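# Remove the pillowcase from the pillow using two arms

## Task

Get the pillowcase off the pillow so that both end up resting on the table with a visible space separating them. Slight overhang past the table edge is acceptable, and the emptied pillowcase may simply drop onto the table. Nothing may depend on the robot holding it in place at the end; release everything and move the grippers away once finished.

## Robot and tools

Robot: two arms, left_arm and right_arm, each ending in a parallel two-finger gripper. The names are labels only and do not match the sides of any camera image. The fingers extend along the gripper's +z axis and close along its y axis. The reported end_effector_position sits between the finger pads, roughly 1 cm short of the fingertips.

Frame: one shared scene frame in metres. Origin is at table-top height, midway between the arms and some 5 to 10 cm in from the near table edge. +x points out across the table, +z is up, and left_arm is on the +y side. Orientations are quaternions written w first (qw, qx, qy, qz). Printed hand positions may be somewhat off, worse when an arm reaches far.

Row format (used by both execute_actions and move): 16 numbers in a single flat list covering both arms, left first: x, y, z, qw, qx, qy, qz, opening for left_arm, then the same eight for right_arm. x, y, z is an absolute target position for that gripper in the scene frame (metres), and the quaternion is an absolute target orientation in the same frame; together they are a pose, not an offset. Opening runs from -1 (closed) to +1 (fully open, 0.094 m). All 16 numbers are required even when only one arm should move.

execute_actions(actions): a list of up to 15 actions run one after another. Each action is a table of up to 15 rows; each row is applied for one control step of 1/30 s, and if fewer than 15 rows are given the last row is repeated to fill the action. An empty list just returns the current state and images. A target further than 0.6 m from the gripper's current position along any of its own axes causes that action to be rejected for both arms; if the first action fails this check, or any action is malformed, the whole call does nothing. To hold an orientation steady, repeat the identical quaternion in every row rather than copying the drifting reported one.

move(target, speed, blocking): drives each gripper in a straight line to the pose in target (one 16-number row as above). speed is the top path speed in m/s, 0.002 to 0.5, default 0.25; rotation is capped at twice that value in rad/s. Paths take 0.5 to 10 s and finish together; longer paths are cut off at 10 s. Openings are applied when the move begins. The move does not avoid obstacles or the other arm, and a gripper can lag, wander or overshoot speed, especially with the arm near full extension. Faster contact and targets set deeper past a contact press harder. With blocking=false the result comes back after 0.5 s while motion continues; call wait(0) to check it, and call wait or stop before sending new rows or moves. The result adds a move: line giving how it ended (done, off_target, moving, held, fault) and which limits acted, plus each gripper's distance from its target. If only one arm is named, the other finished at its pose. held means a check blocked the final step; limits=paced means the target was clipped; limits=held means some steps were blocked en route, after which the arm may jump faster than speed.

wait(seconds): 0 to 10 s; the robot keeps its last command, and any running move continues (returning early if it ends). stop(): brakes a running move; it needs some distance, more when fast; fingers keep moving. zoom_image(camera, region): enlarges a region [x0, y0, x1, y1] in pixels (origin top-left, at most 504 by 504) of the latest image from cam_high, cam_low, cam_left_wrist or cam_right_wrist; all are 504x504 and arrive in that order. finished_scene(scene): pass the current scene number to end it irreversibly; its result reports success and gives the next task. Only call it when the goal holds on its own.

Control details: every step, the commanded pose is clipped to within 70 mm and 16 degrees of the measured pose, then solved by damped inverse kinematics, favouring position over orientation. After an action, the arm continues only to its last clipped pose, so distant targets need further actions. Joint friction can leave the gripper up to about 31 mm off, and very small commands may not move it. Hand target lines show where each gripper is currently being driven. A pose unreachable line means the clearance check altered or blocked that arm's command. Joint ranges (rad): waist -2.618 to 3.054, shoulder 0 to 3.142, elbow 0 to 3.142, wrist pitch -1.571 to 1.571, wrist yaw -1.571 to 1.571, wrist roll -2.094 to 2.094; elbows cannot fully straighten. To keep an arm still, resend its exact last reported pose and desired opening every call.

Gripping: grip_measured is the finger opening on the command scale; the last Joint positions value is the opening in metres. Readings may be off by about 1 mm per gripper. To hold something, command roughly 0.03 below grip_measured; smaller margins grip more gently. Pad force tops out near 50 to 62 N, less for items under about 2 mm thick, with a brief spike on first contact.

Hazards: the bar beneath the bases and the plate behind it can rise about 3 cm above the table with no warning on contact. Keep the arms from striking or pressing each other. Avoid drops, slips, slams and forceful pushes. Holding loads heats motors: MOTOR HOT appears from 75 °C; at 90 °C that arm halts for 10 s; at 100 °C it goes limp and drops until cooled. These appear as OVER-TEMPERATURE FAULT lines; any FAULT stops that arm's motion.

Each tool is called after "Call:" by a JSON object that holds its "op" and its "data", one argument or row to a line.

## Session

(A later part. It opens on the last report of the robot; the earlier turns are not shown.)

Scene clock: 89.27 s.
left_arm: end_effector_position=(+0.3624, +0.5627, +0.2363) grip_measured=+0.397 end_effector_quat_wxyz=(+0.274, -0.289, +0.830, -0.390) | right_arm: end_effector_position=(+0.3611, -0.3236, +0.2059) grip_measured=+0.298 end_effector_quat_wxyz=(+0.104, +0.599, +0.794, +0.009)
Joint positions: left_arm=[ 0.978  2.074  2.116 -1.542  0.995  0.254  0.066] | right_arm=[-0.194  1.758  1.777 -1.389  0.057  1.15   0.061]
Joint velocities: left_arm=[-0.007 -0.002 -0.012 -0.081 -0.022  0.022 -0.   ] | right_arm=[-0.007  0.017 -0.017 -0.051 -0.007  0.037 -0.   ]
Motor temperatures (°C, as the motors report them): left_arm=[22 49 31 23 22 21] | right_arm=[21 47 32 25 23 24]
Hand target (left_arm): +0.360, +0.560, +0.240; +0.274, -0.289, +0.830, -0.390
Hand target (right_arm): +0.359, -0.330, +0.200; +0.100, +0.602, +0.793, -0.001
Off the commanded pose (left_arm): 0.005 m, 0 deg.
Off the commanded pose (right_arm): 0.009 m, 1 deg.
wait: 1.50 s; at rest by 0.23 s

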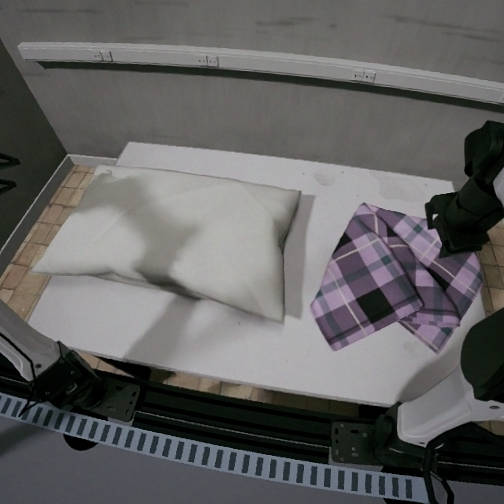

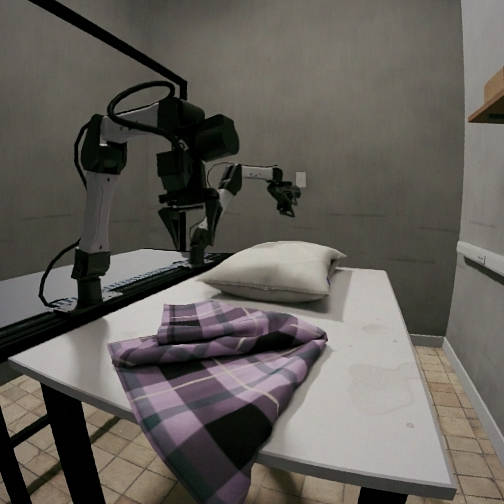

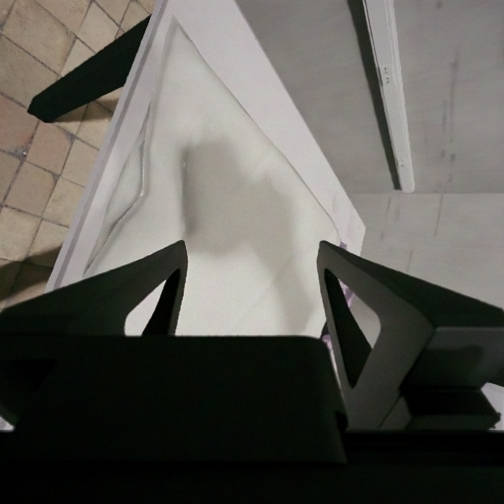

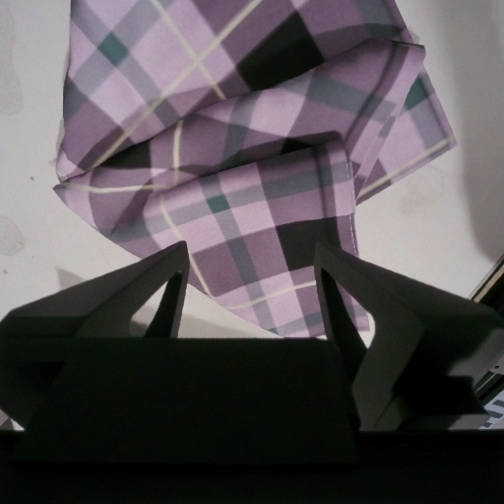

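Call:
{"op": "execute_actions", "data": {
  "actions": [
    [[0.36,0.56,0.24,0.274,-0.289,0.830,-0.390,0.4,0.33,-0.22,0.17,0,0.707,0.707,0,-1]],
    [[0.36,0.56,0.24,0.274,-0.289,0.830,-0.390,0.4,0.29,-0.12,0.13,0,0.707,0.707,0,-1]],
    [[0.36,0.56,0.24,0.274,-0.289,0.830,-0.390,0.4,0.28,-0.065,0.08,0,0.707,0.707,0,-1]],
    [[0.36,0.56,0.24,0.274,-0.289,0.830,-0.390,0.4,0.28,-0.06,0.04,0,0.707,0.707,0,-1]]
  ]
}}

Scene clock: 92.13 s.
left_arm: end_effector_position=(+0.3624, +0.5627, +0.2363) grip_measured=+0.397 end_effector_quat_wxyz=(+0.274, -0.289, +0.830, -0.390) | right_arm: end_effector_position=(+0.2814, -0.0632, +0.0408) grip_measured=-0.991 end_effector_quat_wxyz=(-0.021, +0.671, +0.741, -0.003)
Joint positions: left_arm=[ 0.978  2.074  2.116 -1.542  0.995  0.254  0.066] | right_arm=[ 0.551  1.896  1.332 -0.996 -0.055  2.077  0.   ]
Joint velocities: left_arm=[-0.002  0.007  0.007 -0.037 -0.022 -0.066  0.001] | right_arm=[-0.007  0.007  0.002  0.081 -0.022  0.022  0.   ]
Motor temperatures (°C, as the motors report them): left_arm=[22 49 31 23 22 21] | right_arm=[21 46 32 25 23 24]
Hand target (left_arm): +0.360, +0.560, +0.240; +0.274, -0.289, +0.830, -0.390
Hand target (right_arm): +0.281, -0.060, +0.040; -0.024, +0.672, +0.740, +0.003
Off the commanded pose (left_arm): 0.005 m, 0 deg.
Off the commanded pose (right_arm): 0.004 m, 6 deg.
joint sent to its limit (right arm) — the command would take joint 6 (wrist roll) past its upper limit, so that joint was sent only as far as its limit.

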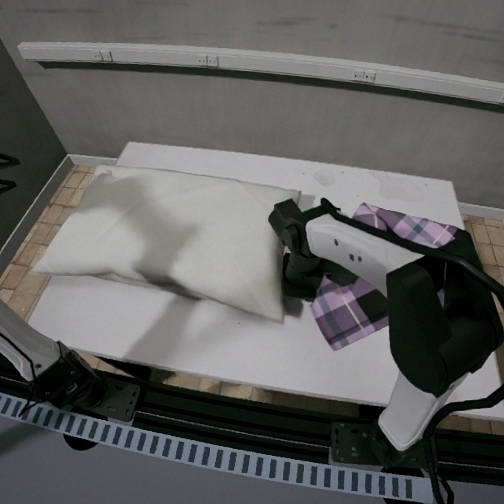

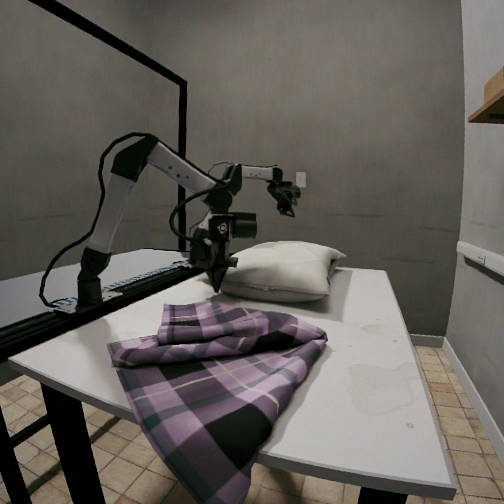

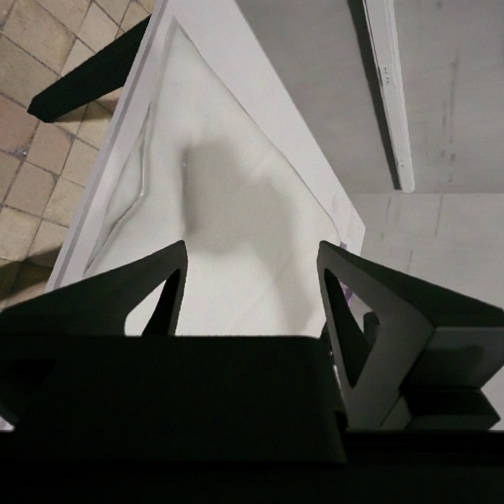

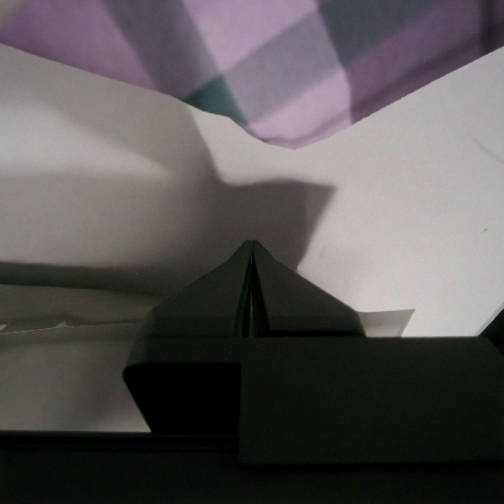

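Call:
{"op": "execute_actions", "data": {
  "actions": [
    [[0.272,0,0,1,0,0,0,0,0.272,-0.075,0.008,0,0.68,0.733,0,-1]]
  ]
}}

Scene clock: 92.80 s.
left_arm: end_effector_position=(+0.2763, +0.2820, +0.1153) grip_measured=+0.002 end_effector_quat_wxyz=(+0.185, -0.120, +0.796, -0.564) | right_arm: end_effector_position=(+0.2729, -0.0731, +0.0143) grip_measured=-0.991 end_effector_quat_wxyz=(-0.012, +0.672, +0.741, +0.000)
Joint positions: left_arm=[ 0.539  1.551  0.74  -0.804  1.247  0.262  0.047] | right_arm=[ 0.551  1.882  1.199 -0.866 -0.038  2.078  0.   ]
Joint velocities: left_arm=[-1.497 -0.188 -1.541  1.575  0.564 -0.315  0.   ] | right_arm=[-0.007 -0.007 -0.007 -0.066  0.051  0.007 -0.001]
Motor temperatures (°C, as the motors report them): left_arm=[22 49 31 23 22 21] | right_arm=[21 46 32 25 23 24]
Hand target (left_arm): +0.274, +0.253, +0.112; +0.219, -0.045, +0.781, -0.583
Hand target (right_arm): +0.272, -0.075, +0.008; -0.005, +0.673, +0.739, +0.000
Off the commanded pose (left_arm): 0.305 m, 159 deg; position and orientation clipped at the last step of the last action.
Off the commanded pose (right_arm): 0.007 m, 2 deg.
joint sent to its limit (right arm) — the command would take joint 6 (wrist roll) past its upper limit, so that joint was sent only as far as its limit.

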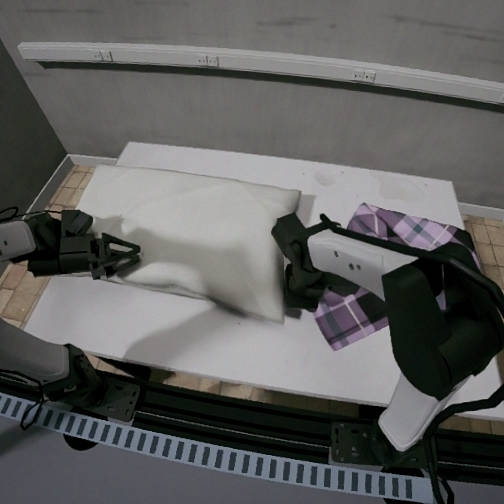

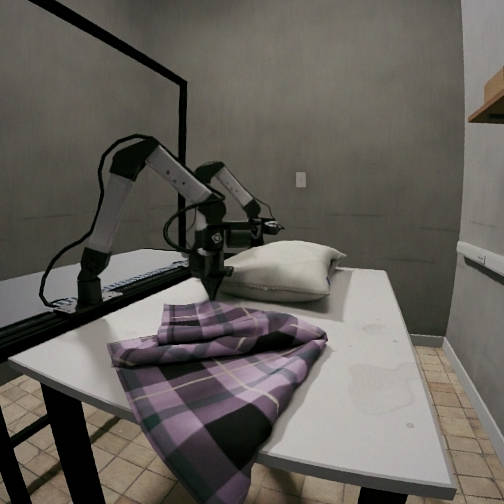

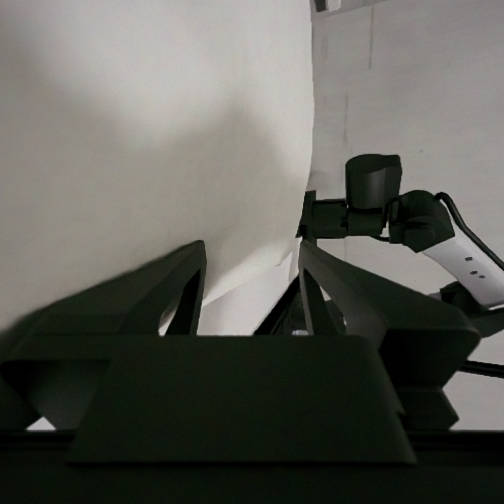

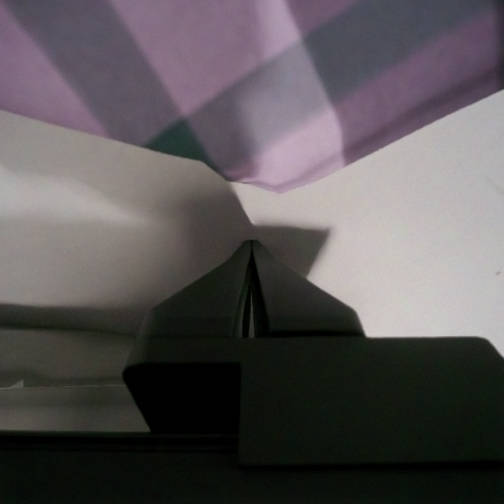

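Call:
{"op": "execute_actions", "data": {
  "actions": []
}}

Scene clock: 93.43 s.
left_arm: end_effector_position=(+0.2746, +0.2525, +0.1091) grip_measured=+0.002 end_effector_quat_wxyz=(+0.210, -0.051, +0.781, -0.586) | right_arm: end_effector_position=(+0.2729, -0.0731, +0.0143) grip_measured=-0.991 end_effector_quat_wxyz=(-0.012, +0.672, +0.741, +0.000)
Joint positions: left_arm=[ 0.439  1.548  0.643 -0.57   1.318  0.225  0.047] | right_arm=[ 0.551  1.882  1.199 -0.866 -0.038  2.078  0.   ]
Joint velocities: left_arm=[-0.007 -0.002 -0.012 -0.051  0.007  0.066 -0.   ] | right_arm=[-0.012  0.017 -0.007  0.037 -0.051 -0.022 -0.   ]
Motor temperatures (°C, as the motors report them): left_arm=[22 49 31 23 22 21] | right_arm=[21 46 32 25 23 24]
Hand target (left_arm): +0.274, +0.253, +0.111; +0.219, -0.045, +0.781, -0.583
Hand target (right_arm): +0.272, -0.075, +0.008; -0.005, +0.673, +0.739, +0.000
Off the commanded pose (left_arm): 0.275 m, 156 deg; position and orientation clipped at the last step of the last action.
Off the commanded pose (right_arm): 0.007 m, 2 deg.

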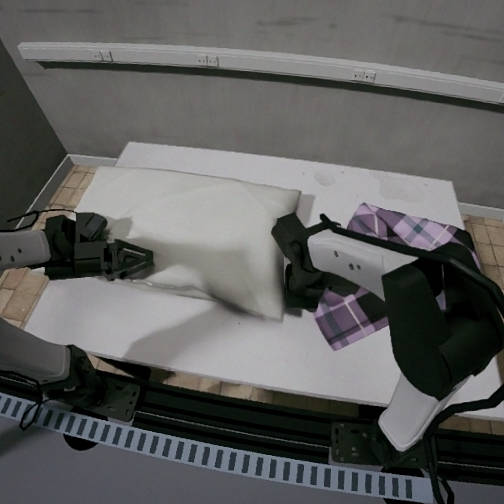

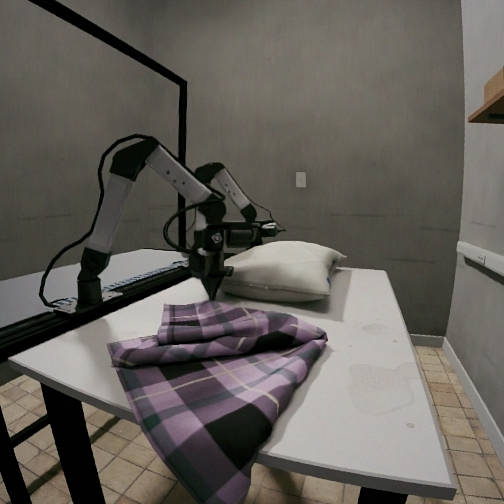

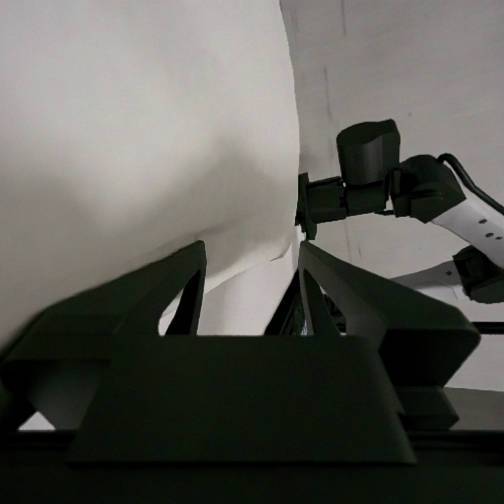

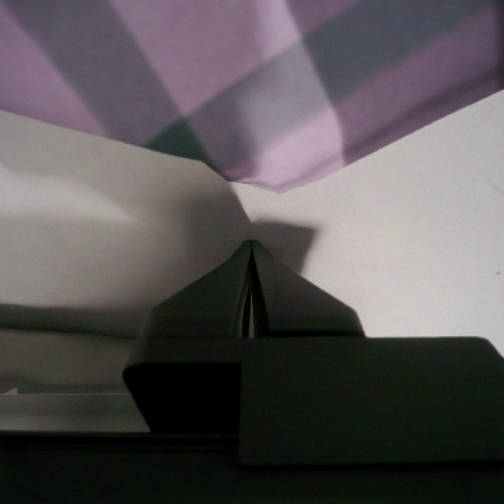

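Call:
{"op": "move", "data": {
  "target": [0.29,0.36,0.24,0.21,-0.1,0.78,-0.58,0.0, 0.272,-0.15,0.008,0,0.673,0.74,0,-1],
  "speed": 0.12
}}

Call:
{"op": "move", "data": {
  "target": [0.33,0.48,0.24,0.25,-0.2,0.81,-0.48,0.0, 0.272,-0.135,0.14,0,0.673,0.74,0,-1],
  "speed": 0.15
}}

Scene clock: 95.57 s.
left_arm: end_effector_position=(+0.2965, +0.3607, +0.2311) grip_measured=+0.002 end_effector_quat_wxyz=(+0.249, -0.145, +0.784, -0.550) | right_arm: end_effector_position=(+0.2797, -0.1341, +0.0137) grip_measured=-0.991 end_effector_quat_wxyz=(-0.007, +0.668, +0.744, +0.022)
Joint positions: left_arm=[ 0.764  1.604  1.263 -1.546  1.264  0.624  0.047] | right_arm=[ 0.369  1.768  1.04  -0.785 -0.05   1.887  0.   ]
Joint velocities: left_arm=[ 0.012 -0.002  0.002  0.037 -0.022 -0.051  0.001] | right_arm=[-0.012 -0.022 -0.007 -0.037  0.051 -0.051  0.001]
Motor temperatures (°C, as the motors report them): left_arm=[22 48 31 23 22 21] | right_arm=[21 46 32 25 23 24]
Hand target (left_arm): +0.295, +0.362, +0.239; +0.254, -0.143, +0.787, -0.543
Hand target (right_arm): +0.272, -0.149, +0.008; +0.000, +0.673, +0.740, +0.000
Off the commanded pose (left_arm): 0.011 m, 8 deg.
Off the commanded pose (right_arm): 0.019 m, 3 deg.
joint sent to its limit (left arm) — the command would take joint 4 (wrist pitch) past its lower limit, so that joint was sent only as far as its limit.
move: off_target (left_arm, right_arm)

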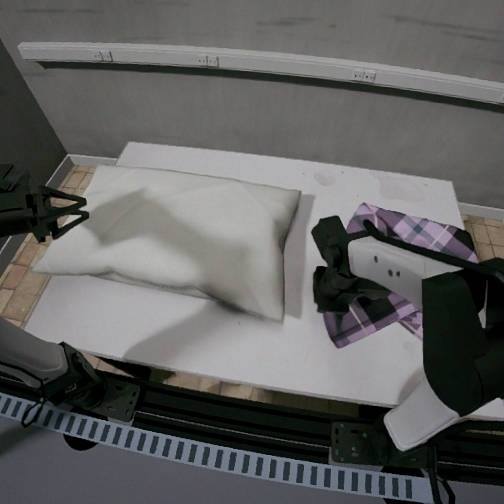

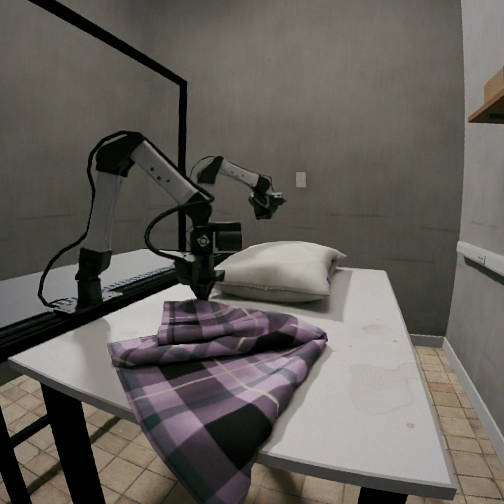

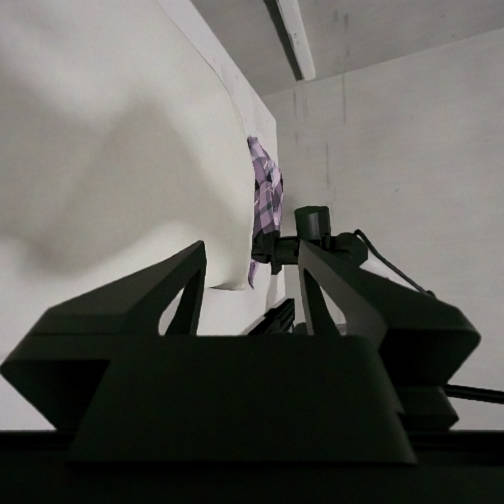

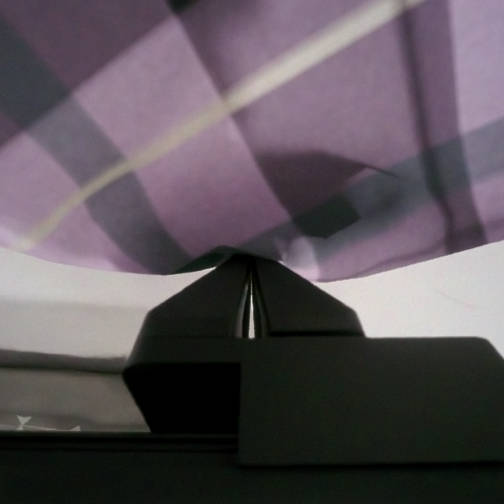

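Scene clock: 97.07 s.
left_arm: end_effector_position=(+0.3302, +0.4764, +0.2367) grip_measured=+0.002 end_effector_quat_wxyz=(+0.279, -0.220, +0.810, -0.467) | right_arm: end_effector_position=(+0.2704, -0.1370, +0.1319) grip_measured=-0.991 end_effector_quat_wxyz=(-0.008, +0.674, +0.739, -0.005)
Joint positions: left_arm=[ 0.936  1.837  1.675 -1.553  1.14   0.488  0.047] | right_arm=[ 0.377  1.655  1.398 -1.306 -0.03   1.908  0.   ]
Joint velocities: left_arm=[-0.002 -0.012  0.007 -0.007 -0.066  0.037 -0.   ] | right_arm=[ 0.002 -0.002 -0.017 -0.051 -0.037 -0.022 -0.   ]
Motor temperatures (°C, as the motors report them): left_arm=[22 48 31 23 22 21] | right_arm=[21 45 32 25 23 24]
Hand target (left_arm): +0.331, +0.480, +0.238; +0.279, -0.222, +0.811, -0.464
Hand target (right_arm): +0.270, -0.136, +0.140; -0.000, +0.673, +0.740, +0.000
Off the commanded pose (left_arm): 0.005 m, 4 deg.
Off the commanded pose (right_arm): 0.009 m, 1 deg.
joint sent to its limit (left arm) — the command would take joint 4 (wrist pitch) past its lower limit, so that joint was sent only as far as its limit.
move: off_target (left_arm)

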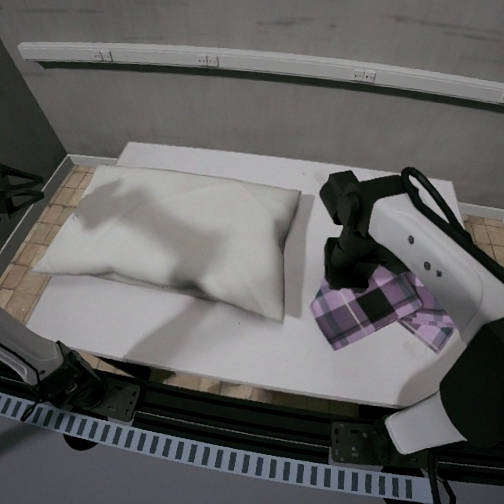

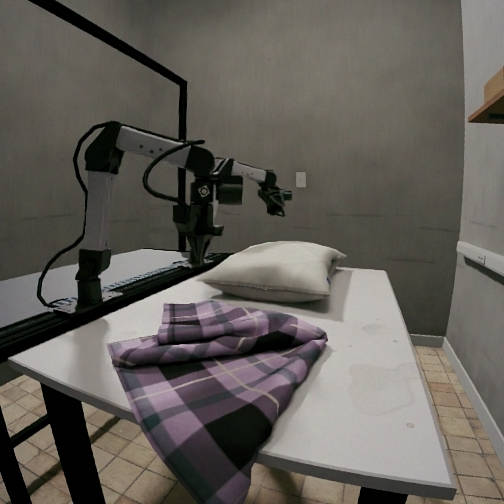

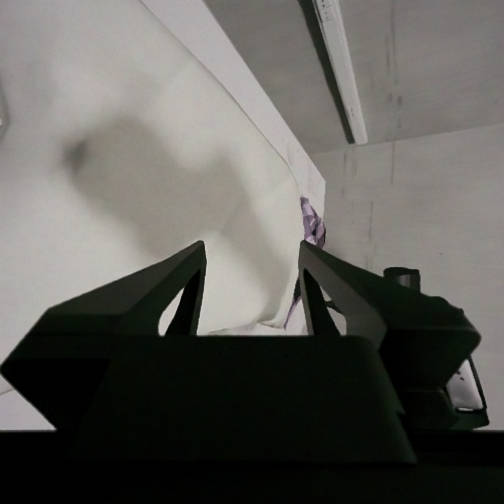

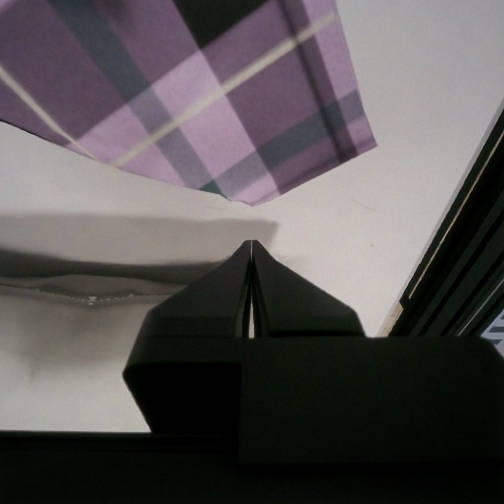

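Call:
{"op": "move", "data": {
  "target": [0.33,0.48,0.24,0.25,-0.2,0.81,-0.48,0.0, 0.22,-0.36,0.24,0.1,0.6,0.79,0,0.3],
  "speed": 0.2
}}

Call:
{"op": "zoom_image", "data": {
  "camera": "cam_low",
  "region": [160,200,400,380]
}}

Scene clock: 100.27 s.
left_arm: end_effector_position=(+0.3297, +0.4766, +0.2357) grip_measured=+0.002 end_effector_quat_wxyz=(+0.275, -0.223, +0.810, -0.466) | right_arm: end_effector_position=(+0.2201, -0.3583, +0.2322) grip_measured=+0.298 end_effector_quat_wxyz=(+0.097, +0.601, +0.793, -0.007)
Joint positions: left_arm=[ 0.936  1.837  1.675 -1.553  1.133  0.479  0.047] | right_arm=[-0.448  1.325  1.459 -1.519  0.033  0.901  0.061]
Joint velocities: left_arm=[-0.012  0.002 -0.012 -0.051  0.037 -0.037  0.   ] | right_arm=[-0.007  0.007 -0.022 -0.051 -0.022 -0.037 -0.001]
Motor temperatures (°C, as the motors report them): left_arm=[22 47 32 23 22 21] | right_arm=[21 45 32 25 23 24]
Hand target (left_arm): +0.330, +0.480, +0.240; +0.278, -0.223, +0.813, -0.461
Hand target (right_arm): +0.220, -0.359, +0.239; +0.104, +0.601, +0.792, -0.002
Off the commanded pose (left_arm): 0.006 m, 4 deg.
Off the commanded pose (right_arm): 0.008 m, 1 deg.
joint sent to its limit (left arm) — the command would take joint 4 (wrist pitch) past its lower limit, so that joint was sent only as far as its limit.
move: off_target (left_arm)

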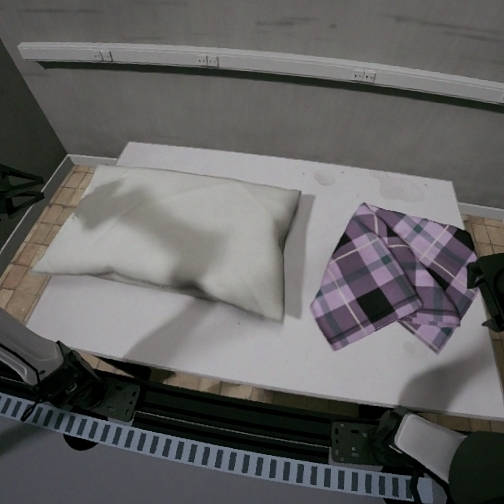

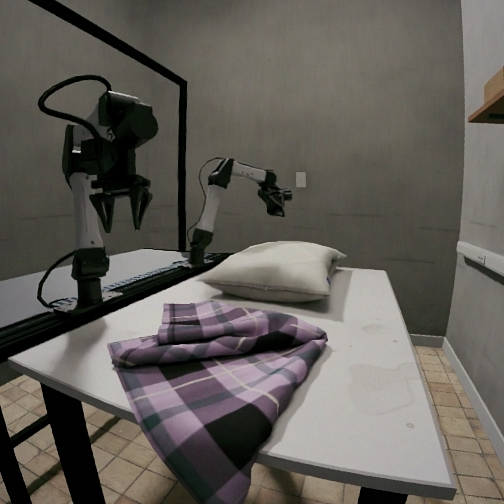

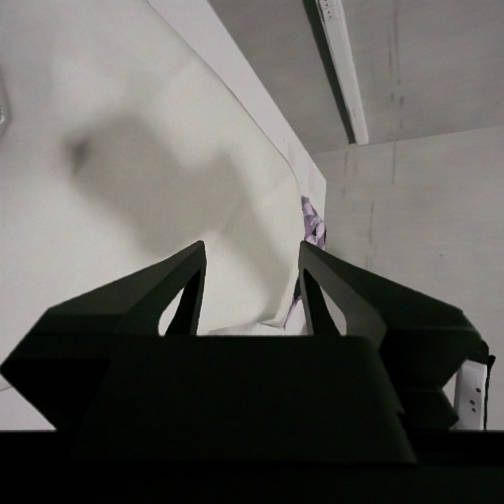

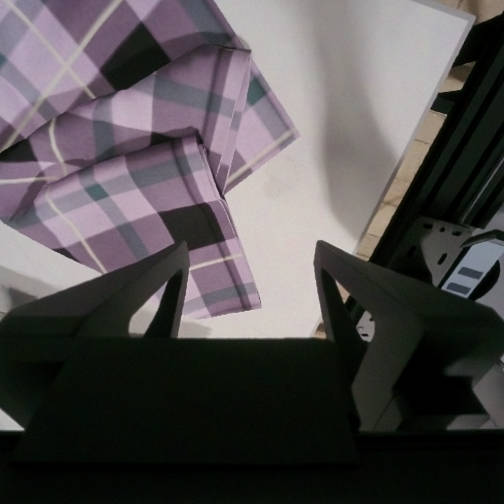

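Region (160, 200, 400, 380) of cam_low's 504x504 image, scaled by 2.100, with more detail than that image has; it fills the top 378 rows of this view, and the rest is white.

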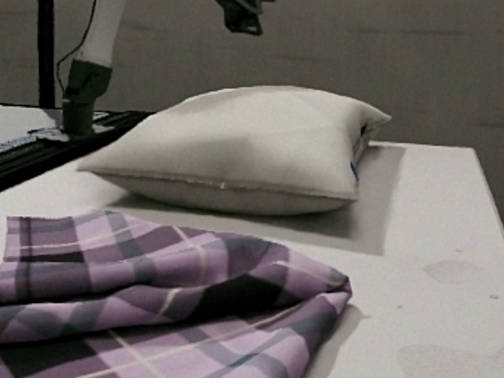

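Call:
{"op": "zoom_image", "data": {
  "camera": "cam_high",
  "region": [280,160,504,420]
}}

Call:
{"op": "zoom_image", "data": {
  "camera": "cam_low",
  "region": [0,280,400,504]
}}

Region (280, 160, 504, 420) of cam_high's 504x504 image, scaled by 1.938, with more detail than that image has; it fills the left 434 columns of this view, and the rest is white.

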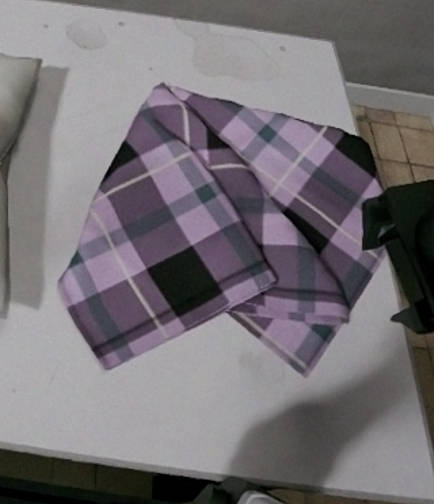

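Region (0, 280, 400, 504) of cam_low's 504x504 image, scaled by 1.260, with more detail than that image has; it fills the top 282 rows of this view, and the rest is white.

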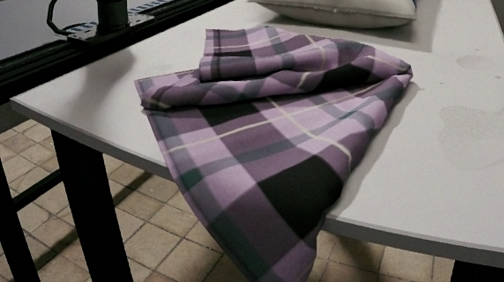

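Call:
{"op": "move", "data": {
  "target": [0.33,0.48,0.24,0.25,-0.2,0.81,-0.48,0.0, 0.35,-0.50,0.12,0,0.707,0.707,0,0.2],
  "speed": 0.2
}}

Scene clock: 102.90 s.
left_arm: end_effector_position=(+0.3297, +0.4766, +0.2357) grip_measured=+0.002 end_effector_quat_wxyz=(+0.275, -0.223, +0.810, -0.466) | right_arm: end_effector_position=(+0.3518, -0.4969, +0.1164) grip_measured=+0.202 end_effector_quat_wxyz=(-0.002, +0.700, +0.714, -0.005)
Joint positions: left_arm=[ 0.936  1.837  1.675 -1.553  1.133  0.479  0.047] | right_arm=[-0.647  2.171  1.998 -1.407 -0.021  0.957  0.056]
Joint velocities: left_arm=[-0.002 -0.022 -0.012  0.066 -0.037 -0.037  0.   ] | right_arm=[-0.007 -0.002  0.002 -0.037 -0.022 -0.007  0.001]
Motor temperatures (°C, as the motors report them): left_arm=[22 47 32 23 22 21] | right_arm=[21 44 32 25 23 24]
Hand target (left_arm): +0.330, +0.480, +0.240; +0.278, -0.223, +0.813, -0.461
Hand target (right_arm): +0.351, -0.501, +0.121; +0.001, +0.707, +0.707, +0.000
Off the commanded pose (left_arm): 0.006 m, 4 deg.
Off the commanded pose (right_arm): 0.005 m, 1 deg.
joint sent to its limit (left arm) — the command would take joint 4 (wrist pitch) past its lower limit, so that joint was sent only as far as its limit.
move: off_target (left_arm)

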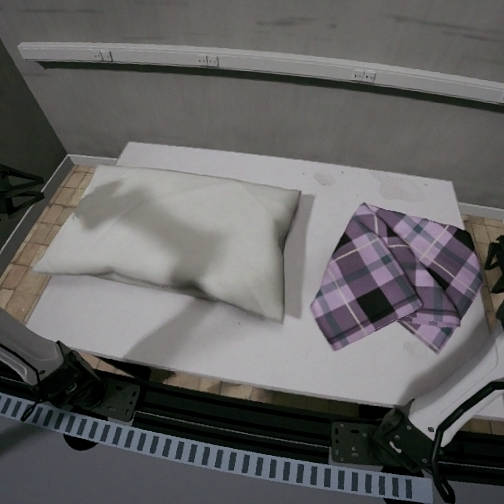

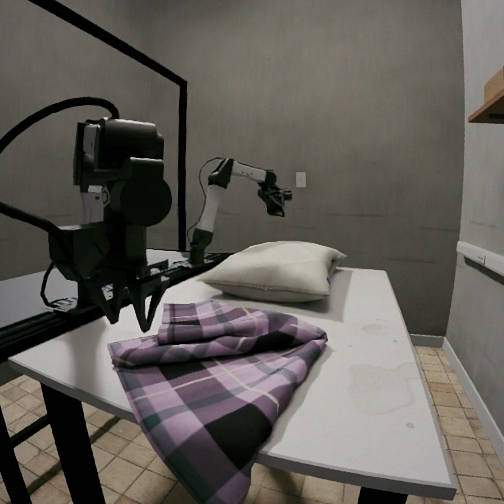

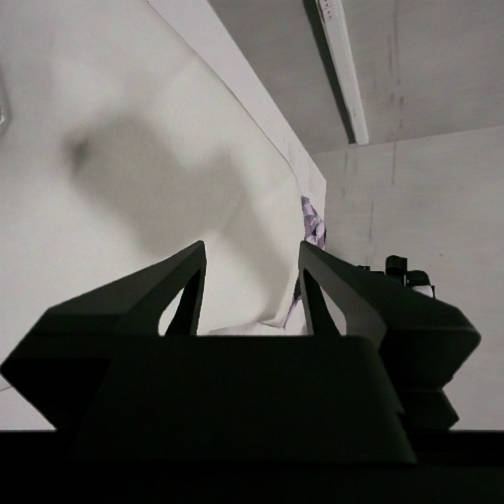

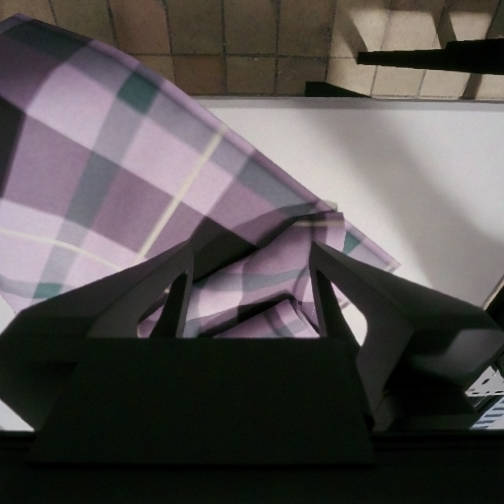

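Call:
{"op": "move", "data": {
  "target": [0.33,0.48,0.24,0.25,-0.2,0.81,-0.48,0.0, 0.44,-0.52,0.045,0,0.707,0.707,0,0.2],
  "speed": 0.15
}}

Scene clock: 104.97 s.
left_arm: end_effector_position=(+0.3297, +0.4766, +0.2357) grip_measured=+0.002 end_effector_quat_wxyz=(+0.275, -0.223, +0.810, -0.466) | right_arm: end_effector_position=(+0.4392, -0.5223, +0.0480) grip_measured=+0.202 end_effector_quat_wxyz=(+0.006, +0.705, +0.709, -0.003)
Joint positions: left_arm=[ 0.936  1.837  1.675 -1.553  1.133  0.479  0.047] | right_arm=[-0.588  2.688  2.652 -1.528 -0.023  1.03   0.056]
Joint velocities: left_arm=[-0.002 -0.012 -0.017 -0.007  0.037 -0.007 -0.   ] | right_arm=[-0.007 -0.002  0.017 -0.037 -0.022 -0.022  0.001]
Motor temperatures (°C, as the motors report them): left_arm=[22 46 32 23 22 21] | right_arm=[21 45 33 24 23 24]
Hand target (left_arm): +0.330, +0.480, +0.240; +0.278, -0.223, +0.813, -0.461
Hand target (right_arm): +0.440, -0.520, +0.046; +0.001, +0.707, +0.707, +0.000
Off the commanded pose (left_arm): 0.006 m, 4 deg.
Off the commanded pose (right_arm): 0.004 m, 1 deg.
joint sent to its limit (left arm) — the command would take joint 4 (wrist pitch) past its lower limit, so that joint was sent only as far as its limit.
move: off_target (left_arm)

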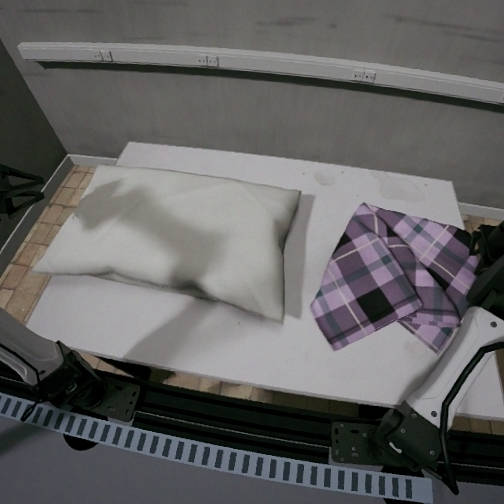

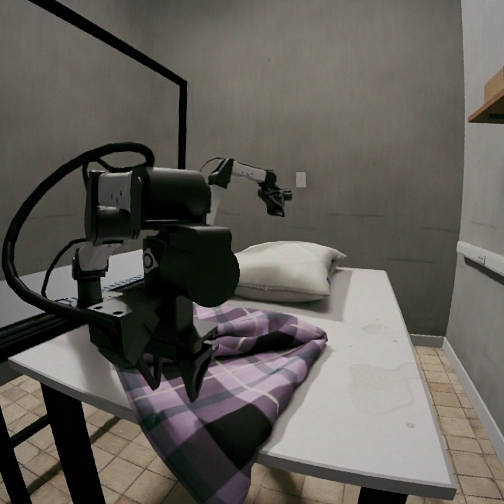

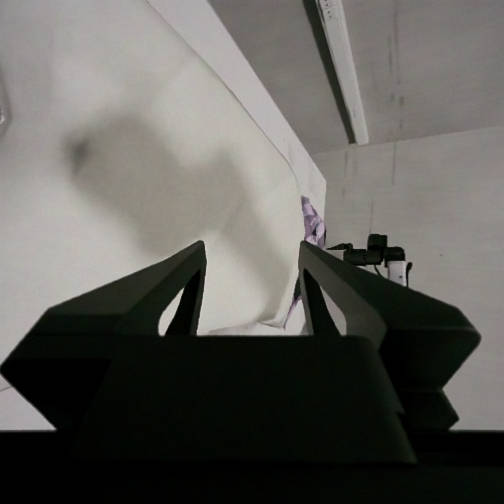

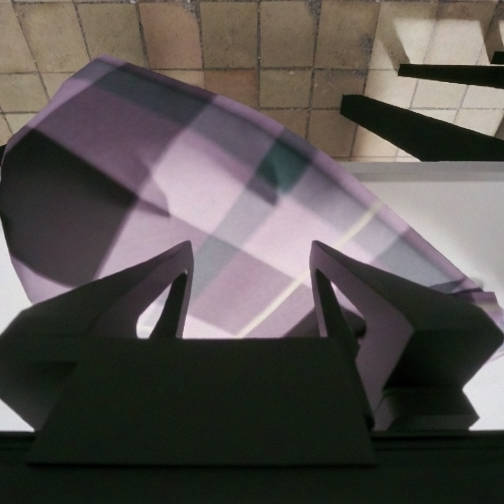

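Call:
{"op": "move", "data": {
  "target": [0.33,0.48,0.24,0.25,-0.2,0.81,-0.48,0.0, 0.46,-0.55,0.012,0,0.707,0.707,0,0.2],
  "speed": 0.06
}}

Call:
{"op": "move", "data": {
  "target": [0.33,0.48,0.24,0.25,-0.2,0.81,-0.48,0.0, 0.46,-0.55,0.008,0,0.707,0.707,0,-1],
  "speed": 0.03
}}

Scene clock: 106.33 s.
left_arm: end_effector_position=(+0.3297, +0.4766, +0.2357) grip_measured=+0.002 end_effector_quat_wxyz=(+0.275, -0.223, +0.810, -0.466) | right_arm: end_effector_position=(+0.4595, -0.5394, +0.0235) grip_measured=+0.202 end_effector_quat_wxyz=(+0.033, +0.703, +0.710, +0.008)
Joint positions: left_arm=[ 0.936  1.837  1.675 -1.553  1.133  0.479  0.047] | right_arm=[-0.598  2.844  2.861 -1.524 -0.03   1.018  0.056]
Joint velocities: left_arm=[ 0.002  0.007 -0.002  0.081 -0.051  0.037  0.001] | right_arm=[-0.017  0.007  0.007  0.037  0.007 -0.066  0.   ]
Motor temperatures (°C, as the motors report them): left_arm=[22 46 32 23 22 21] | right_arm=[21 45 33 24 23 24]
Hand target (left_arm): +0.330, +0.480, +0.240; +0.278, -0.223, +0.813, -0.461
Hand target (right_arm): +0.459, -0.549, +0.012; +0.036, +0.707, +0.707, +0.008
Off the commanded pose (left_arm): 0.006 m, 4 deg.
Off the commanded pose (right_arm): 0.016 m, 4 deg.
elbow stopped short (right arm): the move would have taken joint 3 (elbow) straighter than the controller allows; a more bent joint 3 avoids this.
joint sent to its limit (left arm) — the command would take joint 4 (wrist pitch) past its lower limit, so that joint was sent only as far as its limit.
move: off_target (left_arm, right_arm)

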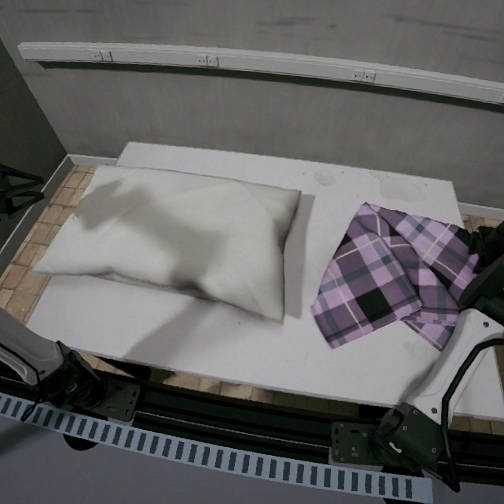

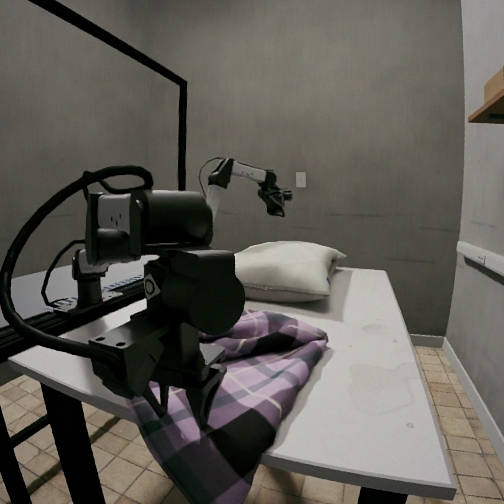

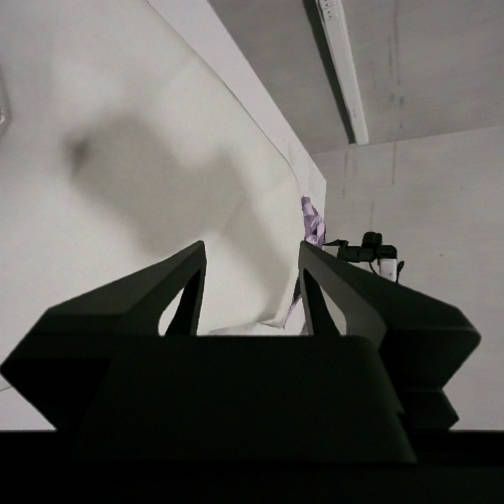

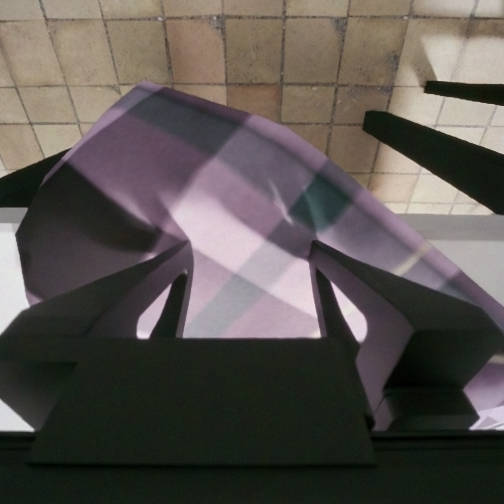

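Scene clock: 107.80 s.
left_arm: end_effector_position=(+0.3297, +0.4766, +0.2357) grip_measured=+0.002 end_effector_quat_wxyz=(+0.275, -0.223, +0.810, -0.466) | right_arm: end_effector_position=(+0.4607, -0.5398, +0.0240) grip_measured=-0.980 end_effector_quat_wxyz=(+0.035, +0.703, +0.710, +0.009)
Joint positions: left_arm=[ 0.936  1.837  1.675 -1.553  1.133  0.479  0.047] | right_arm=[-0.598  2.845  2.865 -1.521 -0.032  1.018  0.001]
Joint velocities: left_arm=[-0.002  0.012 -0.012  0.037  0.022  0.037  0.   ] | right_arm=[ 0.002 -0.007  0.007  0.007  0.007  0.022 -0.001]
Motor temperatures (°C, as the motors report them): left_arm=[22 46 33 23 22 21] | right_arm=[21 46 33 24 23 24]
Hand target (left_arm): +0.330, +0.480, +0.240; +0.278, -0.223, +0.813, -0.461
Hand target (right_arm): +0.459, -0.549, +0.008; +0.033, +0.707, +0.707, +0.008
Off the commanded pose (left_arm): 0.006 m, 4 deg.
Off the commanded pose (right_arm): 0.019 m, 4 deg.
elbow stopped short (right arm): the move would have taken joint 3 (elbow) straighter than the controller allows; a more bent joint 3 avoids this.
joint sent to its limit (left arm) — the command would take joint 4 (wrist pitch) past its lower limit, so that joint was sent only as far as its limit.
move: off_target (left_arm, right_arm)

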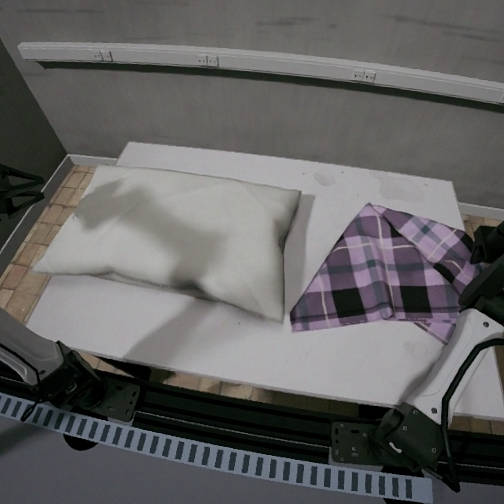

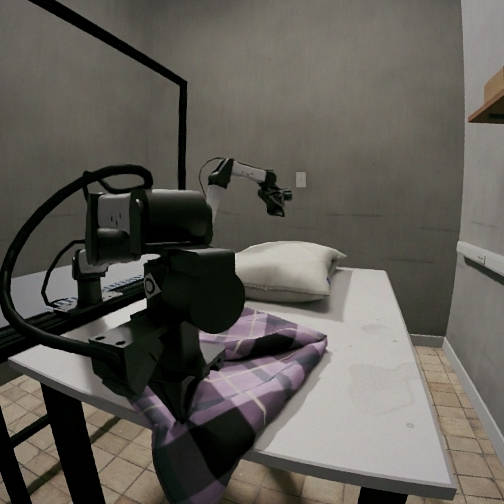

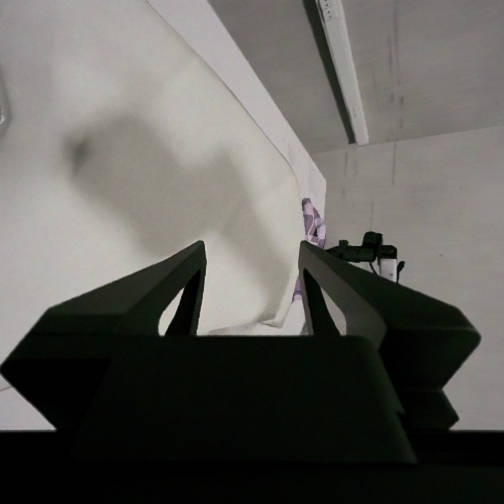

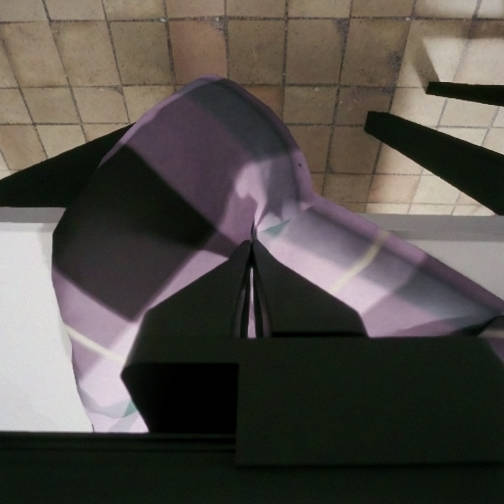

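Call:
{"op": "move", "data": {
  "target": [0.33,0.48,0.24,0.25,-0.2,0.81,-0.48,0.0, 0.42,-0.50,0.16,0.05,0.707,0.707,0,-1],
  "speed": 0.08
}}

Scene clock: 110.17 s.
left_arm: end_effector_position=(+0.3297, +0.4766, +0.2357) grip_measured=+0.002 end_effector_quat_wxyz=(+0.275, -0.223, +0.810, -0.466) | right_arm: end_effector_position=(+0.4225, -0.5014, +0.1554) grip_measured=-0.980 end_effector_quat_wxyz=(+0.068, +0.704, +0.707, +0.012)
Joint positions: left_arm=[ 0.936  1.837  1.675 -1.553  1.133  0.479  0.047] | right_arm=[-0.574  2.393  2.529 -1.571 -0.017  1.048  0.001]
Joint velocities: left_arm=[-0.017 -0.002 -0.032 -0.066 -0.022 -0.022  0.001] | right_arm=[ 0.007  0.017 -0.027 -0.037  0.007  0.007  0.001]
Motor temperatures (°C, as the motors report them): left_arm=[22 45 33 23 22 21] | right_arm=[21 47 33 24 23 24]
Hand target (left_arm): +0.330, +0.480, +0.240; +0.278, -0.223, +0.813, -0.461
Hand target (right_arm): +0.419, -0.499, +0.159; +0.068, +0.705, +0.706, +0.005
Off the commanded pose (left_arm): 0.006 m, 4 deg.
Off the commanded pose (right_arm): 0.005 m, 3 deg.
joint sent to its limit (left arm) — the command would take joint 4 (wrist pitch) past its lower limit, so that joint was sent only as far as its limit.
joint sent to its limit (right arm) — the command would take joint 4 (wrist pitch) past its lower limit, so that joint was sent only as far as its limit.
move: off_target (left_arm, right_arm)

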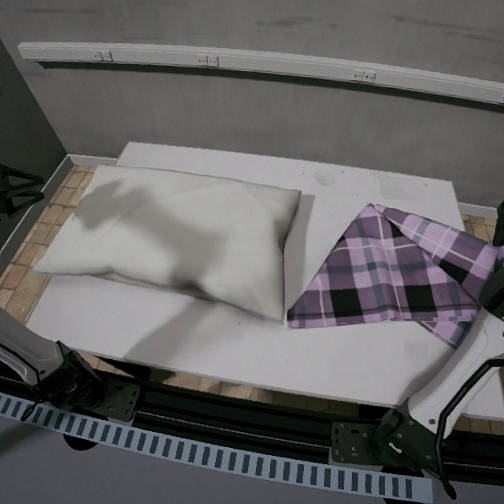

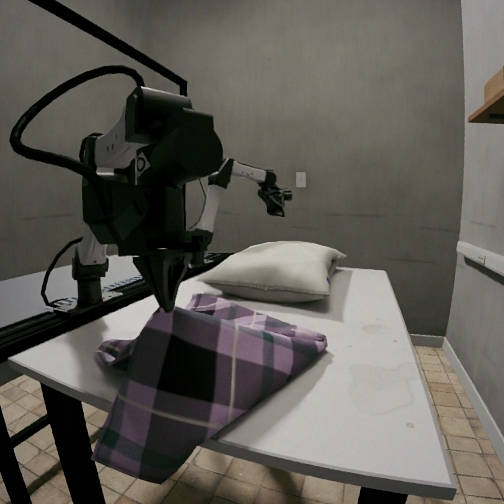

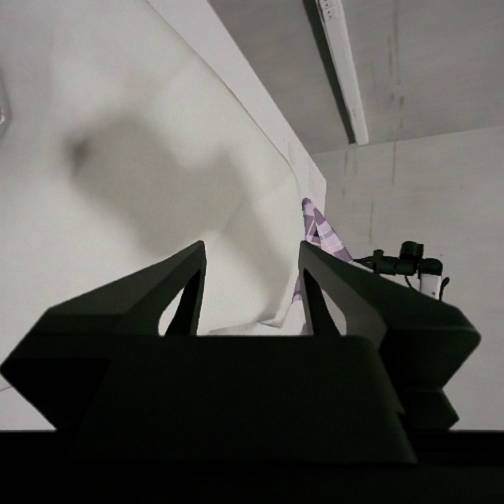

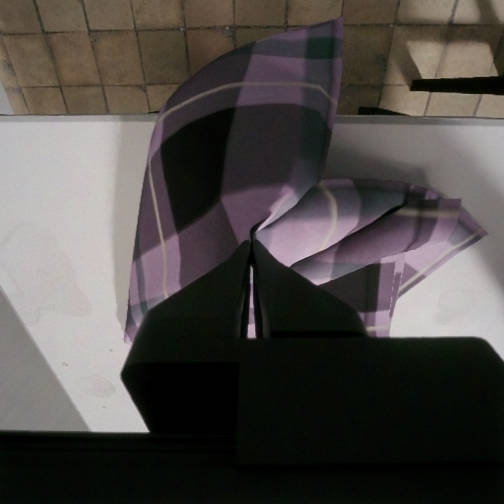

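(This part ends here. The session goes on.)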